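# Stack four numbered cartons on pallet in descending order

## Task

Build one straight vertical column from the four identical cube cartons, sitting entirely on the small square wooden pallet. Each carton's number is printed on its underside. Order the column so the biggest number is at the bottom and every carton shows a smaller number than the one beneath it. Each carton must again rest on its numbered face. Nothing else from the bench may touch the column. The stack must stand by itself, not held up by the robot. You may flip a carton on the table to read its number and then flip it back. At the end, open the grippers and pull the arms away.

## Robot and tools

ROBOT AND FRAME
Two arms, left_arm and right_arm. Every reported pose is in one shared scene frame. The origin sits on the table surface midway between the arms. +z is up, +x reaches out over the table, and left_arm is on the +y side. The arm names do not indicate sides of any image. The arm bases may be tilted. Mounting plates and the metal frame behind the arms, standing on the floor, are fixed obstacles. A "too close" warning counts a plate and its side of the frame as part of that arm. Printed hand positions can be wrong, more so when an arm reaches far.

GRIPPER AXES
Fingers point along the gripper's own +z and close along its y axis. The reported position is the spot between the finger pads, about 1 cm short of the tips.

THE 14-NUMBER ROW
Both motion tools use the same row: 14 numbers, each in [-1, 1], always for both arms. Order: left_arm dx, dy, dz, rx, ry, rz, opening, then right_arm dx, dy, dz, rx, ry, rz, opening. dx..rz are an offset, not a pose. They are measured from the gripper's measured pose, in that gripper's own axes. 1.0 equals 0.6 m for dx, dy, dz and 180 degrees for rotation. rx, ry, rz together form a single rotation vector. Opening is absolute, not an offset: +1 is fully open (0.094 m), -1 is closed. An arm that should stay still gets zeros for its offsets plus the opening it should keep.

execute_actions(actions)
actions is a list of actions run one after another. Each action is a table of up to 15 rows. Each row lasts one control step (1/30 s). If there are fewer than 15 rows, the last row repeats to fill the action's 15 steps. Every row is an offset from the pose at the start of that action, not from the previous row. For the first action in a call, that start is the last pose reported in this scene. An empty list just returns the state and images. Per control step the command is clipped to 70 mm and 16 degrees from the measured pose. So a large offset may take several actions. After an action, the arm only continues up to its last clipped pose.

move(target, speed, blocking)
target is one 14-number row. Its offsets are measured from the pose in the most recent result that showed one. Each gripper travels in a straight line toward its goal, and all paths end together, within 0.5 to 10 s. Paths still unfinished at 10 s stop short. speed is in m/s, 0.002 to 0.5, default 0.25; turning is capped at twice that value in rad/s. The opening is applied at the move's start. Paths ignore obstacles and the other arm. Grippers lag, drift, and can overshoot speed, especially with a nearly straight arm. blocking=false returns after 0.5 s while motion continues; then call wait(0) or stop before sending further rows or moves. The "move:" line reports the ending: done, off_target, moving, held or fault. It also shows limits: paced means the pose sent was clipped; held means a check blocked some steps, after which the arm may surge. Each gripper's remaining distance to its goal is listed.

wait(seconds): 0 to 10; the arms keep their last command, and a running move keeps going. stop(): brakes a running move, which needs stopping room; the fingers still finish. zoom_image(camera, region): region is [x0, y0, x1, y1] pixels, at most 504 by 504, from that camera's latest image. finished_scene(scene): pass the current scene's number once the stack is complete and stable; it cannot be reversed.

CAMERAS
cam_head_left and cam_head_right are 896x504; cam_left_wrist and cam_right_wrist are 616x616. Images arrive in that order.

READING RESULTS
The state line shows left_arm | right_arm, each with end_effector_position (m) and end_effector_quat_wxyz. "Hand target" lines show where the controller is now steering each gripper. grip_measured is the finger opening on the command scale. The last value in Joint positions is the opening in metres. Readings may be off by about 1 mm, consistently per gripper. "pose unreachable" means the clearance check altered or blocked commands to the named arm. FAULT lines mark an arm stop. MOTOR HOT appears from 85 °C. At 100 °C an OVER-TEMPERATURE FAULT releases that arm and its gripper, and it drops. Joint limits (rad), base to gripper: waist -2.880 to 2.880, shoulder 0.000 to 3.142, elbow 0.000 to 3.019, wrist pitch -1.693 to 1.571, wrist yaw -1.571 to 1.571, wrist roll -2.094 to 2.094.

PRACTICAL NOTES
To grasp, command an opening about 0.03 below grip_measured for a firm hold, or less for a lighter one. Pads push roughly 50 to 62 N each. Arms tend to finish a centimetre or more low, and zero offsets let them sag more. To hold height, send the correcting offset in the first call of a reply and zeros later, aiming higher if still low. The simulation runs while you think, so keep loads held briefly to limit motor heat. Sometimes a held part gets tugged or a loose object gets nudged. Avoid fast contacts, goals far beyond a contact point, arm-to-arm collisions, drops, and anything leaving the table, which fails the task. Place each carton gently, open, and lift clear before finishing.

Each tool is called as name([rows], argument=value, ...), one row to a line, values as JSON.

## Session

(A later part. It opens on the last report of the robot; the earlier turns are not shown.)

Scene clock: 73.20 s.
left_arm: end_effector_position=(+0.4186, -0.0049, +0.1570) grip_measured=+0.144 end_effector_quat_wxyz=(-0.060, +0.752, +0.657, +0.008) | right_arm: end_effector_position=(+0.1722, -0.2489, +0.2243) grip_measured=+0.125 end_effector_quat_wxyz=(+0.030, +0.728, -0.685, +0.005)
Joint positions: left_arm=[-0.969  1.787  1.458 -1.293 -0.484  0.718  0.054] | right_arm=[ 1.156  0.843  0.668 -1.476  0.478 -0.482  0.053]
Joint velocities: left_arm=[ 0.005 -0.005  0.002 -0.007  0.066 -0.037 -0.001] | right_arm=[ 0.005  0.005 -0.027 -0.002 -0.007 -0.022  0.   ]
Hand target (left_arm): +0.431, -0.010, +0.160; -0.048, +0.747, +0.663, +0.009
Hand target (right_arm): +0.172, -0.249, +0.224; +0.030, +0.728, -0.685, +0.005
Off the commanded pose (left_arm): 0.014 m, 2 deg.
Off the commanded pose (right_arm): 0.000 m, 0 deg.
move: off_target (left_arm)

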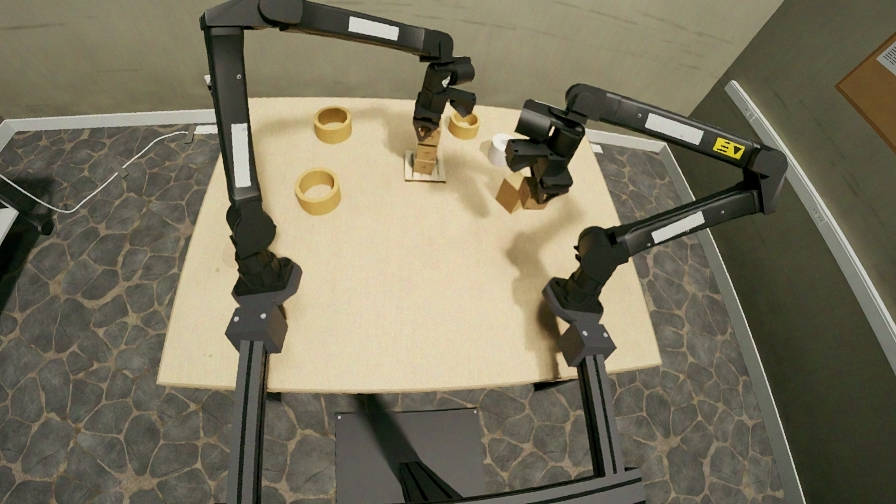

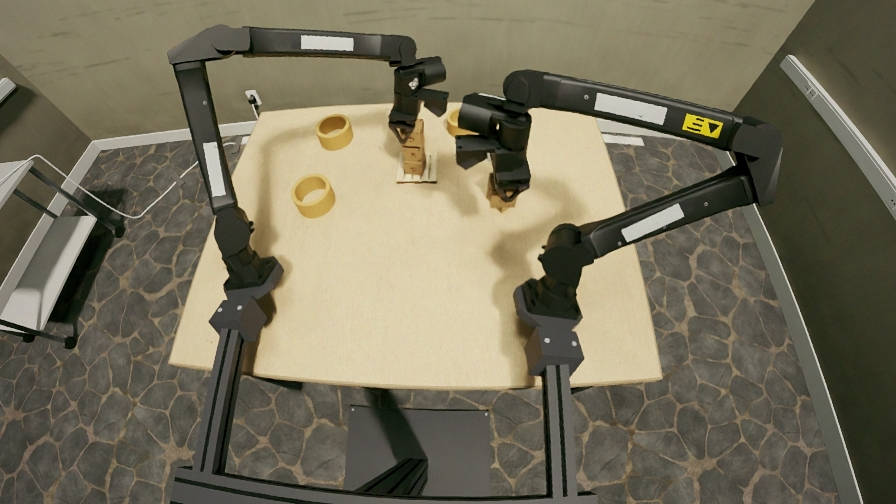

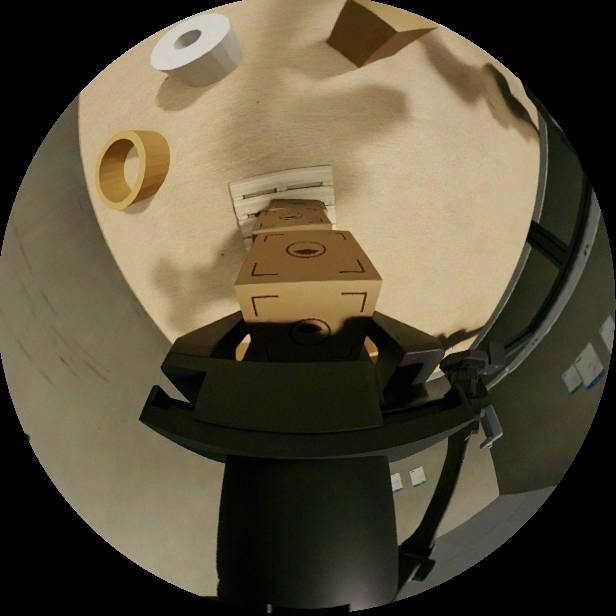

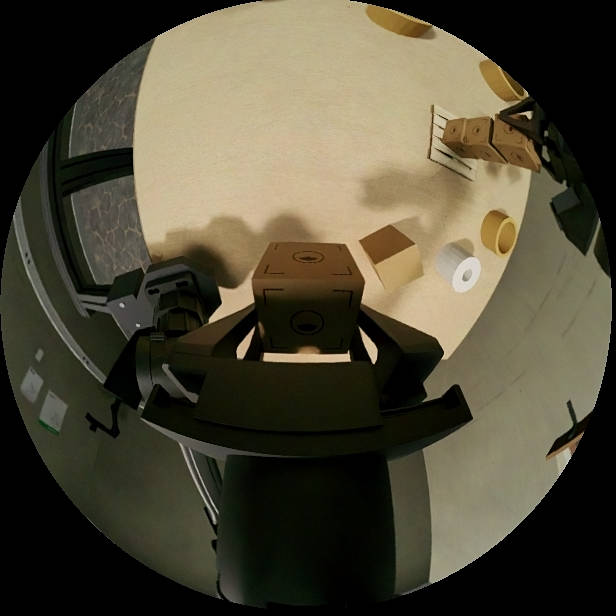

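move(target=[0,0.008,0.028,0,0,0,0.09,0,0,0,0,0,0,0.08], speed=0.03)

move(target=[0,0,0,0,0,0,1,0,0,0,0,0,0,0.08])

move(target=[0,0.01,-0.13,0,0,0,1,0,0,0,0,0,0,0.08], speed=0.15)

move(target=[0.4,-0.35,0,0,0,0,1,-0.1,-0.2,-0.08,0,0,0,0.08])

zoom_image(camera="cam_head_left", region=[380,100,480,200])

Scene clock: 74.30 s.
left_arm: end_effector_position=(+0.4211, -0.0021, +0.1478) grip_measured=+0.144 end_effector_quat_wxyz=(-0.057, +0.749, +0.660, +0.008) | right_arm: end_effector_position=(+0.1722, -0.2489, +0.2243) grip_measured=+0.125 end_effector_quat_wxyz=(+0.030, +0.728, -0.685, +0.005)
Joint positions: left_arm=[-0.955  1.787  1.44  -1.261 -0.484  0.728  0.054] | right_arm=[ 1.156  0.843  0.668 -1.476  0.478 -0.482  0.053]
Joint velocities: left_arm=[-0.005 -0.005 -0.007  0.002 -0.022 -0.022  0.   ] | right_arm=[ 0.015 -0.015  0.002  0.017 -0.007 -0.007 -0.001]
Hand target (left_arm): +0.422, -0.004, +0.140; -0.060, +0.752, +0.657, +0.008
Hand target (right_arm): +0.172, -0.249, +0.224; +0.030, +0.728, -0.685, +0.005
Off the commanded pose (left_arm): 0.008 m, 1 deg.
Off the commanded pose (right_arm): 0.000 m, 0 deg.
move: done

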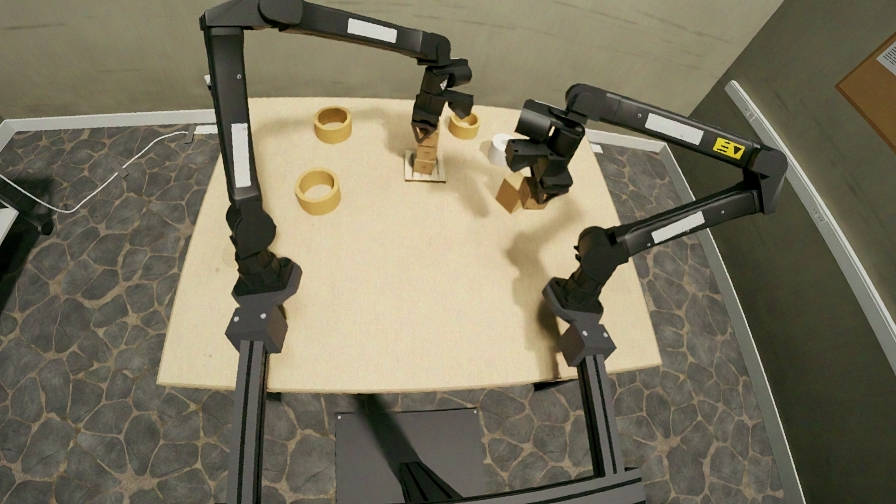

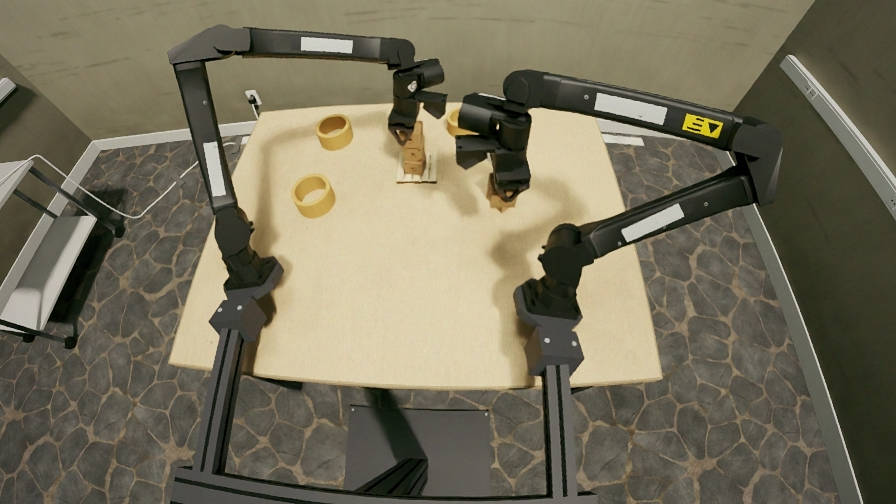

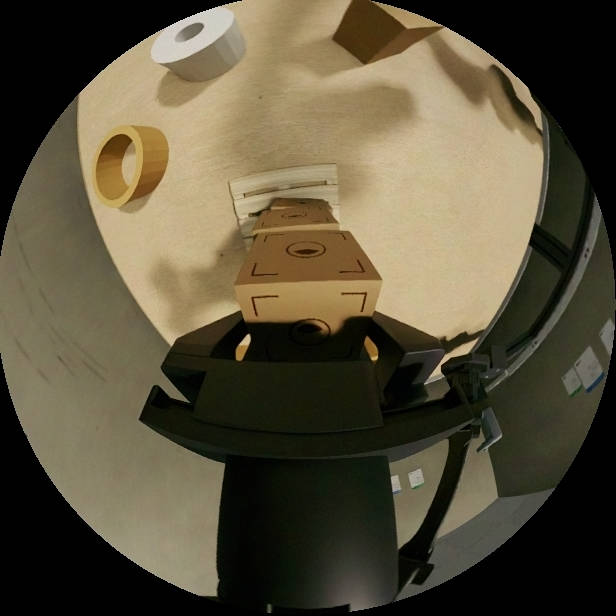

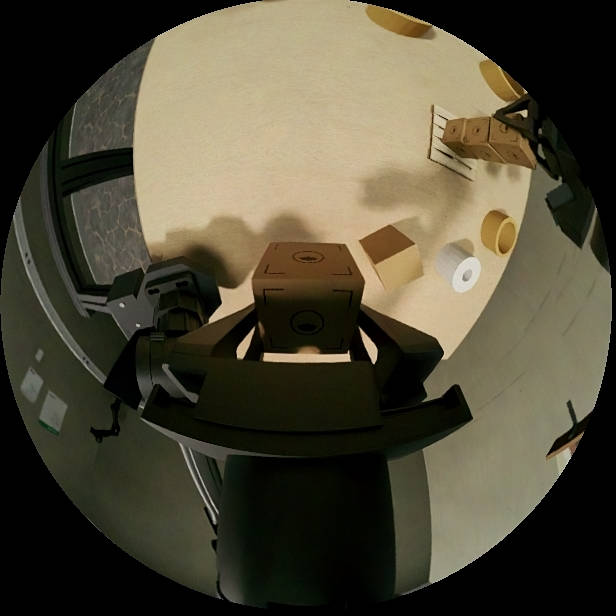

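Scene clock: 74.80 s.
left_arm: end_effector_position=(+0.4205, -0.0017, +0.1473) grip_measured=+1.000 end_effector_quat_wxyz=(-0.058, +0.749, +0.660, +0.008) | right_arm: end_effector_position=(+0.1722, -0.2489, +0.2243) grip_measured=+0.125 end_effector_quat_wxyz=(+0.030, +0.728, -0.685, +0.005)
Joint positions: left_arm=[-0.955  1.787  1.438 -1.261 -0.484  0.728  0.094] | right_arm=[ 1.156  0.843  0.668 -1.476  0.478 -0.482  0.053]
Joint velocities: left_arm=[-0.005 -0.005  0.002  0.007  0.051 -0.081  0.   ] | right_arm=[ 0.005 -0.005  0.002 -0.017  0.007  0.022  0.   ]
Hand target (left_arm): +0.421, -0.002, +0.148; -0.057, +0.749, +0.660, +0.008
Hand target (right_arm): +0.172, -0.249, +0.224; +0.030, +0.728, -0.685, +0.005
Off the commanded pose (left_arm): 0.001 m, 0 deg.
Off the commanded pose (right_arm): 0.000 m, 0 deg.
move: done

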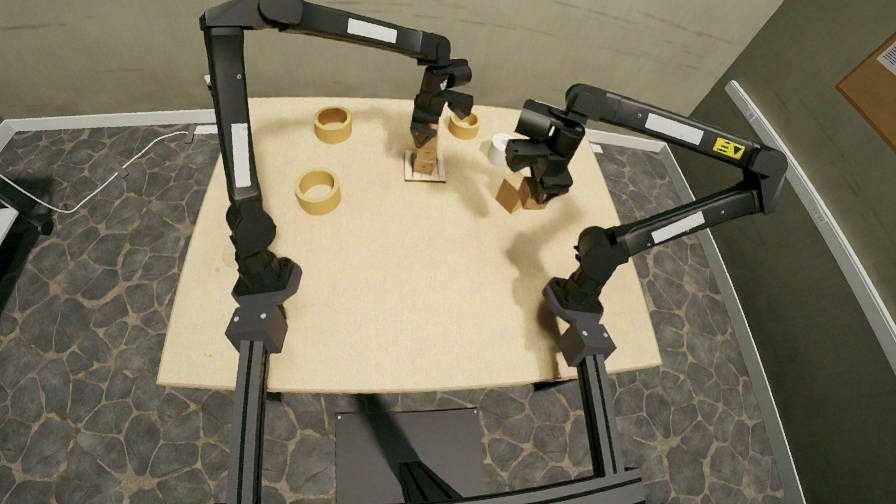

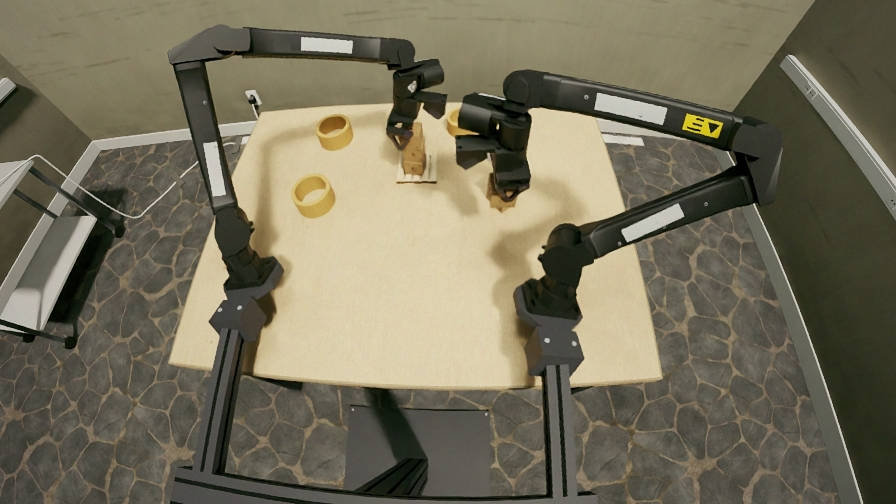

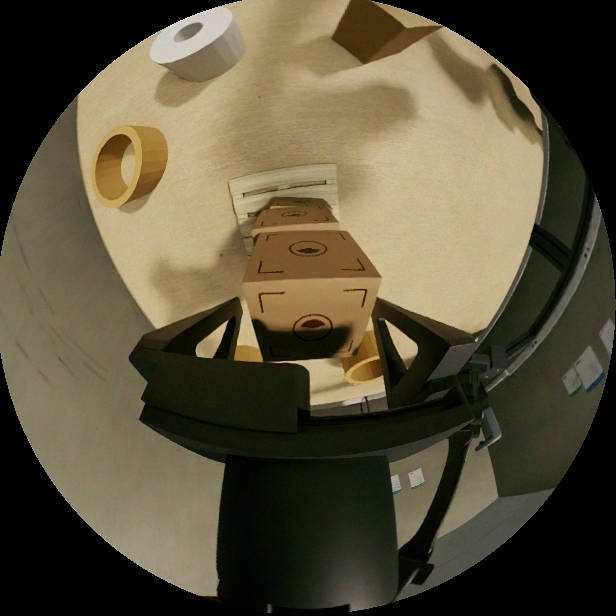

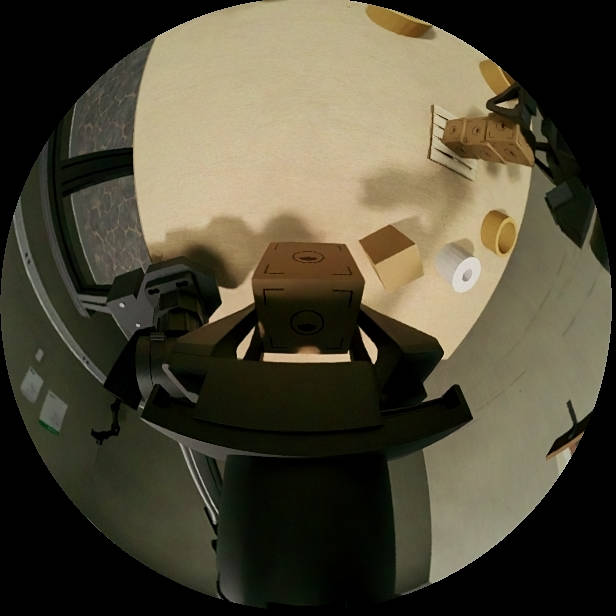

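Scene clock: 75.73 s.
left_arm: end_effector_position=(+0.4211, -0.0052, +0.2044) grip_measured=+1.000 end_effector_quat_wxyz=(-0.078, +0.757, +0.648, +0.012) | right_arm: end_effector_position=(+0.1722, -0.2489, +0.2243) grip_measured=+0.125 end_effector_quat_wxyz=(+0.030, +0.728, -0.685, +0.005)
Joint positions: left_arm=[-1.009  1.781  1.562 -1.465 -0.484  0.674  0.094] | right_arm=[ 1.156  0.843  0.668 -1.476  0.478 -0.482  0.053]
Joint velocities: left_arm=[-0.015 -0.015  0.007 -0.002 -0.037  0.007  0.   ] | right_arm=[-0.015 -0.005 -0.002 -0.002 -0.007  0.007 -0.001]
Hand target (left_arm): +0.431, -0.009, +0.224; -0.058, +0.749, +0.660, +0.008
Hand target (right_arm): +0.172, -0.249, +0.224; +0.030, +0.728, -0.685, +0.005
Off the commanded pose (left_arm): 0.023 m, 3 deg.
Off the commanded pose (right_arm): 0.000 m, 0 deg.
move: off_target (left_arm)

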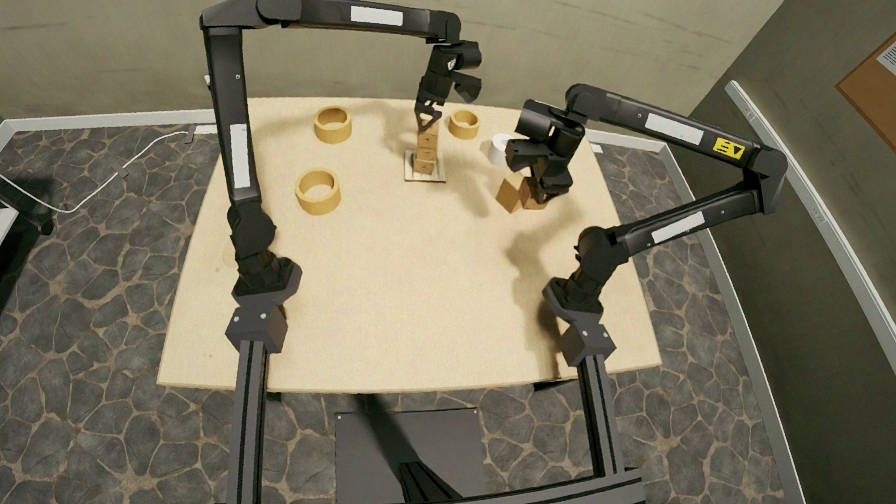

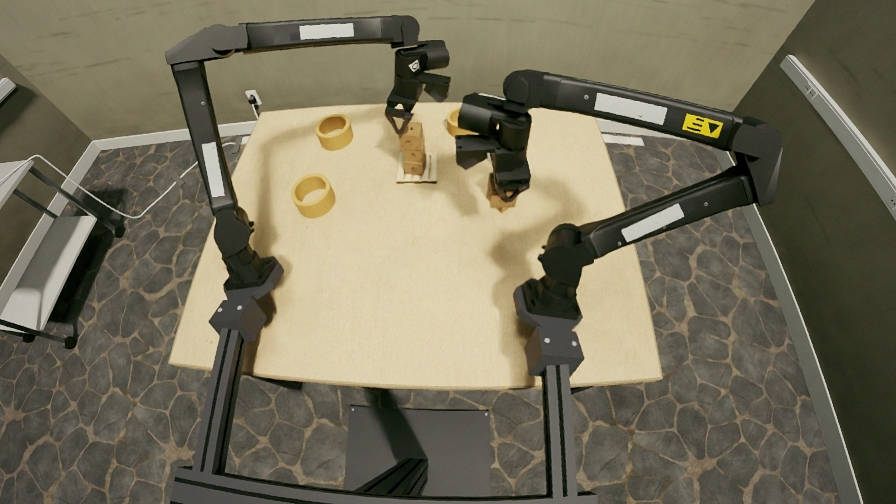

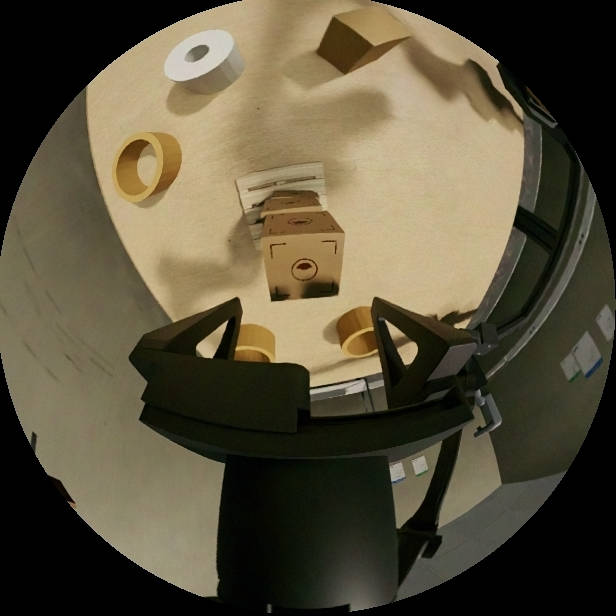

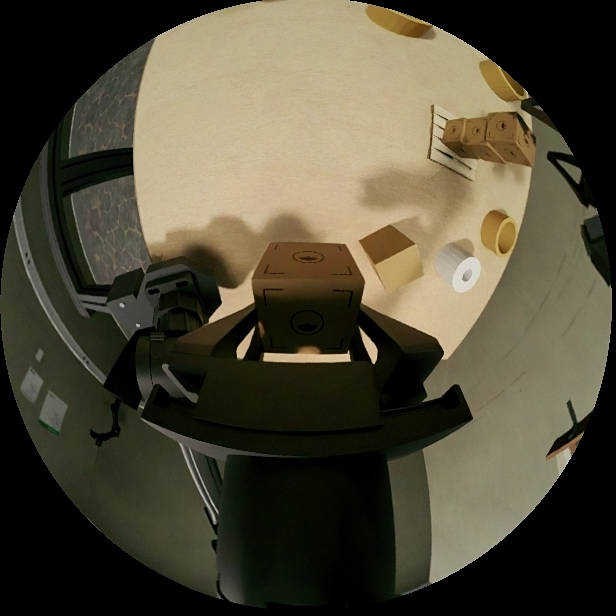

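Scene clock: 77.43 s.
left_arm: end_effector_position=(+0.2535, +0.2625, +0.2516) grip_measured=+1.000 end_effector_quat_wxyz=(-0.076, +0.758, +0.647, +0.013) | right_arm: end_effector_position=(+0.2739, -0.1852, +0.2580) grip_measured=+0.125 end_effector_quat_wxyz=(+0.037, +0.731, -0.682, +0.005)
Joint positions: left_arm=[-1.057  0.911  0.805 -1.598 -0.481  0.625  0.094] | right_arm=[ 1.018  1.131  0.996 -1.46   0.481 -0.639  0.053]
Joint velocities: left_arm=[ 0.015  0.005 -0.012 -0.012  0.007 -0.007  0.   ] | right_arm=[ 0.005 -0.005 -0.012 -0.002 -0.022 -0.037 -0.   ]
Hand target (left_arm): +0.252, +0.261, +0.253; -0.078, +0.757, +0.648, +0.012
Hand target (right_arm): +0.289, -0.180, +0.268; +0.029, +0.728, -0.685, +0.003
Off the commanded pose (left_arm): 0.003 m, 0 deg.
Off the commanded pose (right_arm): 0.018 m, 1 deg.
move: off_target (right_arm)

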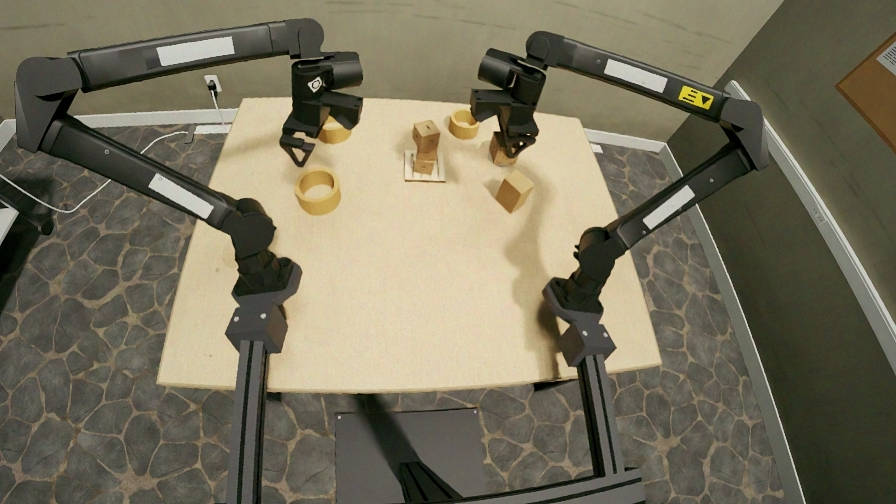

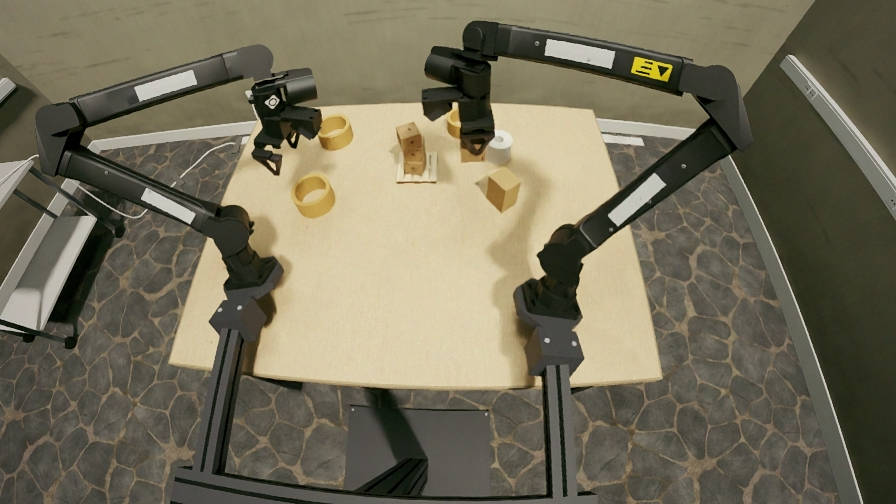

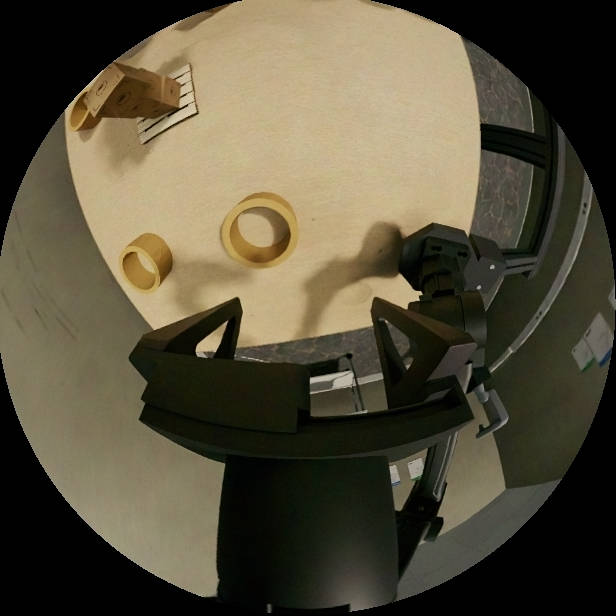

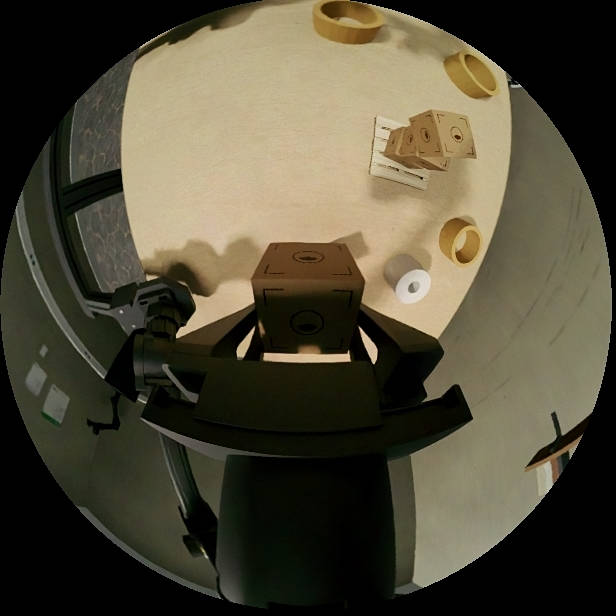

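Region (380, 100, 480, 200) of cam_head_left's 896x504 image, scaled by 5.040, with more detail than that image has.

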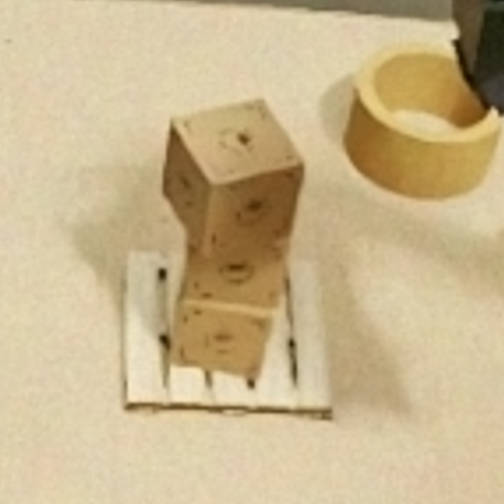

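move(target=[-0.39,0.35,-0.04,-0.012,-0.012,-0.17,1,0.1,0.17,0,0,0,0,0.08])

Scene clock: 79.40 s.
left_arm: end_effector_position=(+0.4110, +0.0015, +0.2222) grip_measured=+1.000 end_effector_quat_wxyz=(-0.051, +0.576, +0.815, +0.031) | right_arm: end_effector_position=(+0.1797, -0.2497, +0.2636) grip_measured=+0.125 end_effector_quat_wxyz=(+0.039, +0.732, -0.680, +0.007)
Joint positions: left_arm=[-1.038  1.72   1.512 -1.447 -0.5    0.165  0.094] | right_arm=[ 1.216  0.861  0.775 -1.617  0.469 -0.418  0.053]
Joint velocities: left_arm=[-0.005 -0.005 -0.002  0.007  0.007 -0.11   0.   ] | right_arm=[-0.015 -0.015  0.027 -0.027  0.022  0.066  0.001]
Hand target (left_arm): +0.424, -0.001, +0.229; -0.043, +0.562, +0.825, +0.030
Hand target (right_arm): +0.176, -0.252, +0.264; +0.039, +0.731, -0.682, +0.007
Off the commanded pose (left_arm): 0.015 m, 2 deg.
Off the commanded pose (right_arm): 0.005 m, 0 deg.
move: off_target (left_arm)

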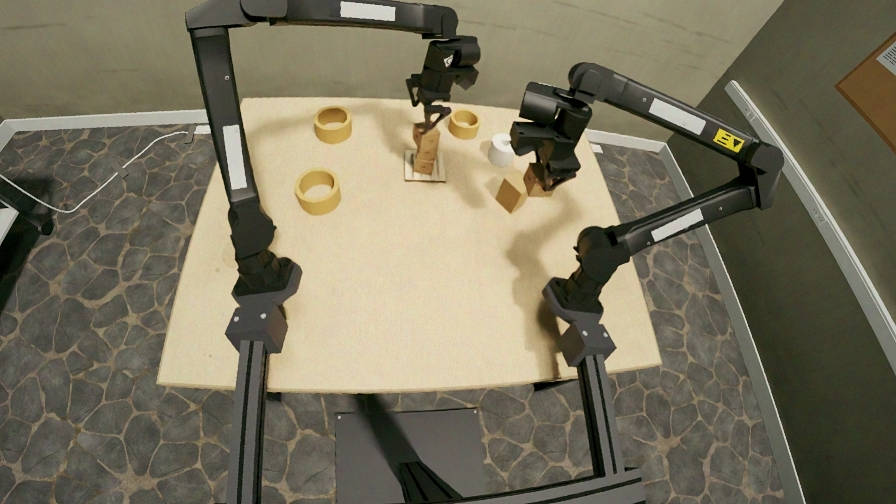

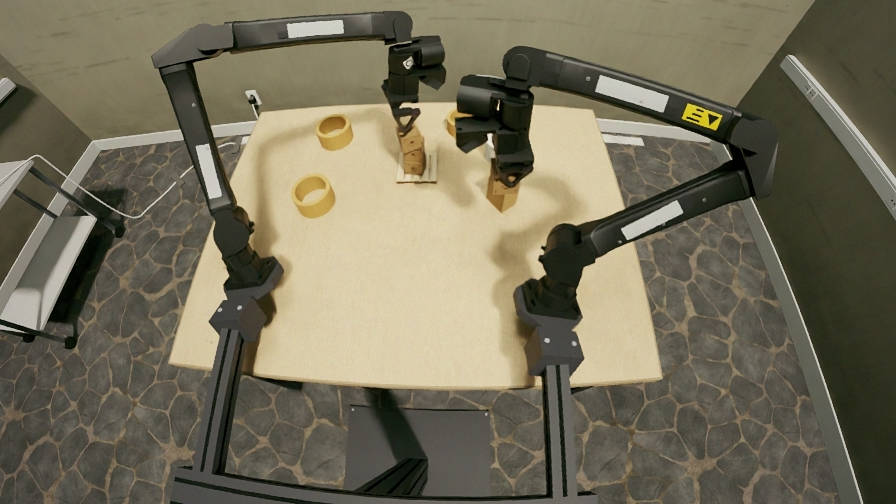

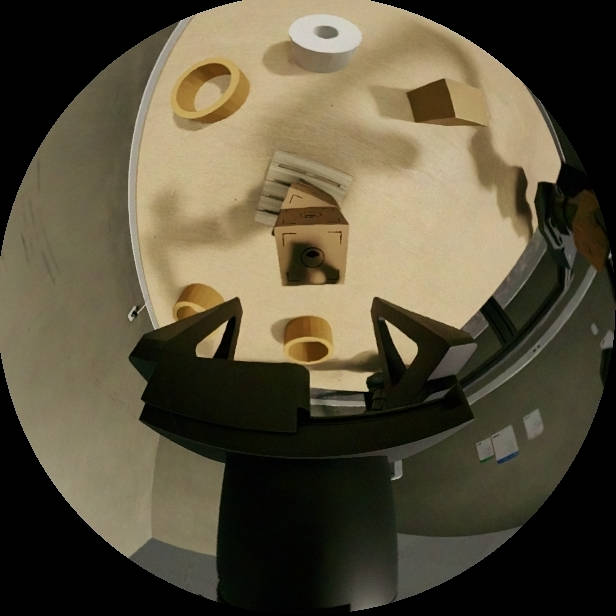

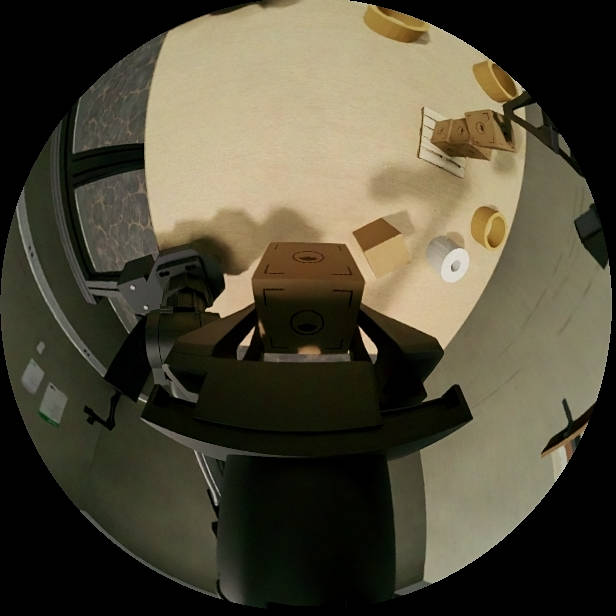

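move(target=[-0.015,-0.012,0.13,0,0,0,1,0,0,0,0,0,0,0.08], speed=0.08)

Scene clock: 80.93 s.
left_arm: end_effector_position=(+0.4008, -0.0000, +0.1506) grip_measured=+1.000 end_effector_quat_wxyz=(-0.050, +0.573, +0.818, +0.029) | right_arm: end_effector_position=(+0.1797, -0.2497, +0.2636) grip_measured=+0.125 end_effector_quat_wxyz=(+0.039, +0.731, -0.681, +0.007)
Joint positions: left_arm=[-0.988  1.762  1.386 -1.246 -0.5    0.217  0.094] | right_arm=[ 1.216  0.861  0.775 -1.617  0.469 -0.416  0.053]
Joint velocities: left_arm=[ 0.005 -0.005  0.002 -0.002 -0.081  0.051  0.   ] | right_arm=[ 0.005 -0.005 -0.002  0.002 -0.022 -0.007  0.   ]
Hand target (left_arm): +0.403, -0.001, +0.144; -0.051, +0.576, +0.815, +0.030
Hand target (right_arm): +0.180, -0.250, +0.264; +0.039, +0.732, -0.680, +0.007
Off the commanded pose (left_arm): 0.007 m, 1 deg.
Off the commanded pose (right_arm): 0.000 m, 0 deg.
move: done

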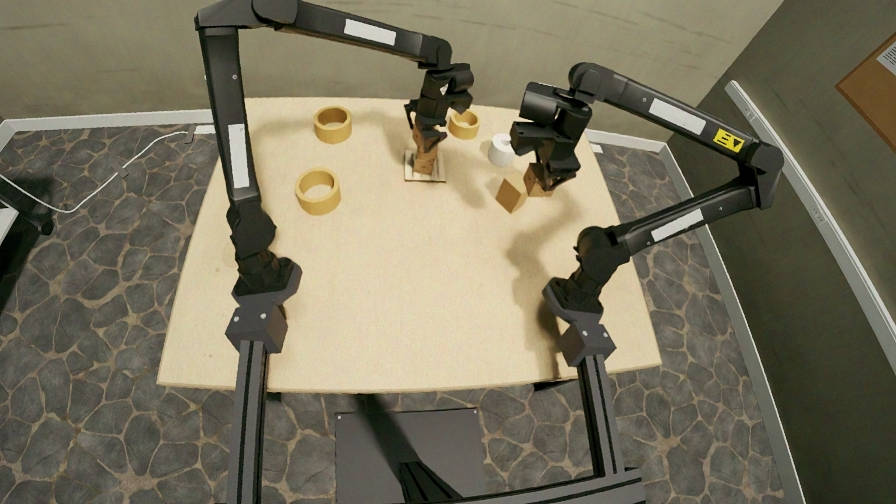

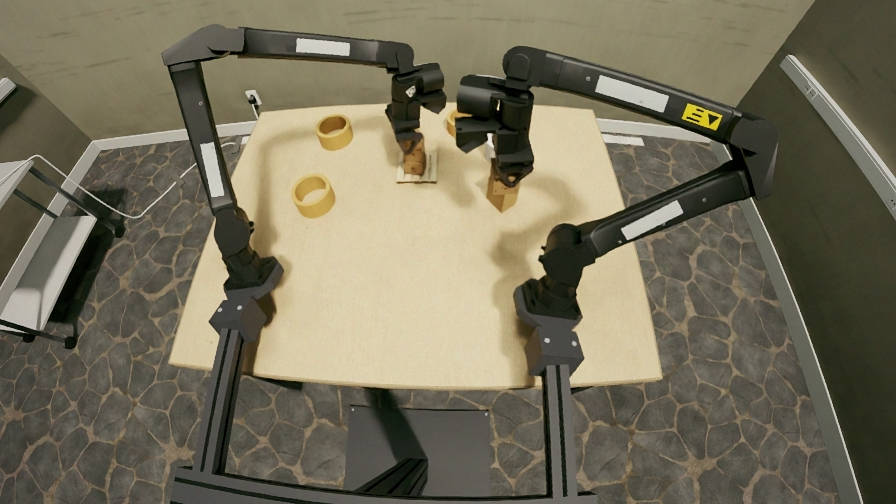

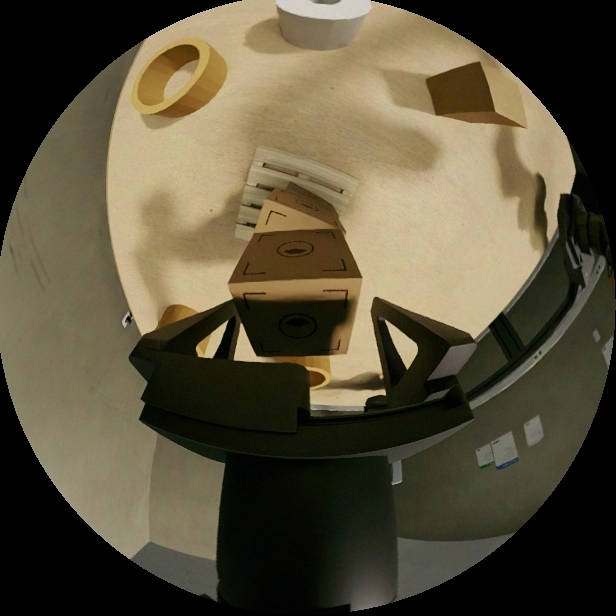

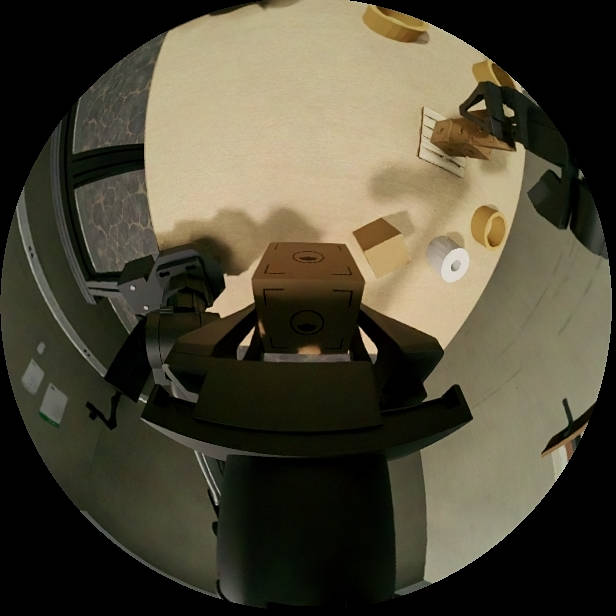

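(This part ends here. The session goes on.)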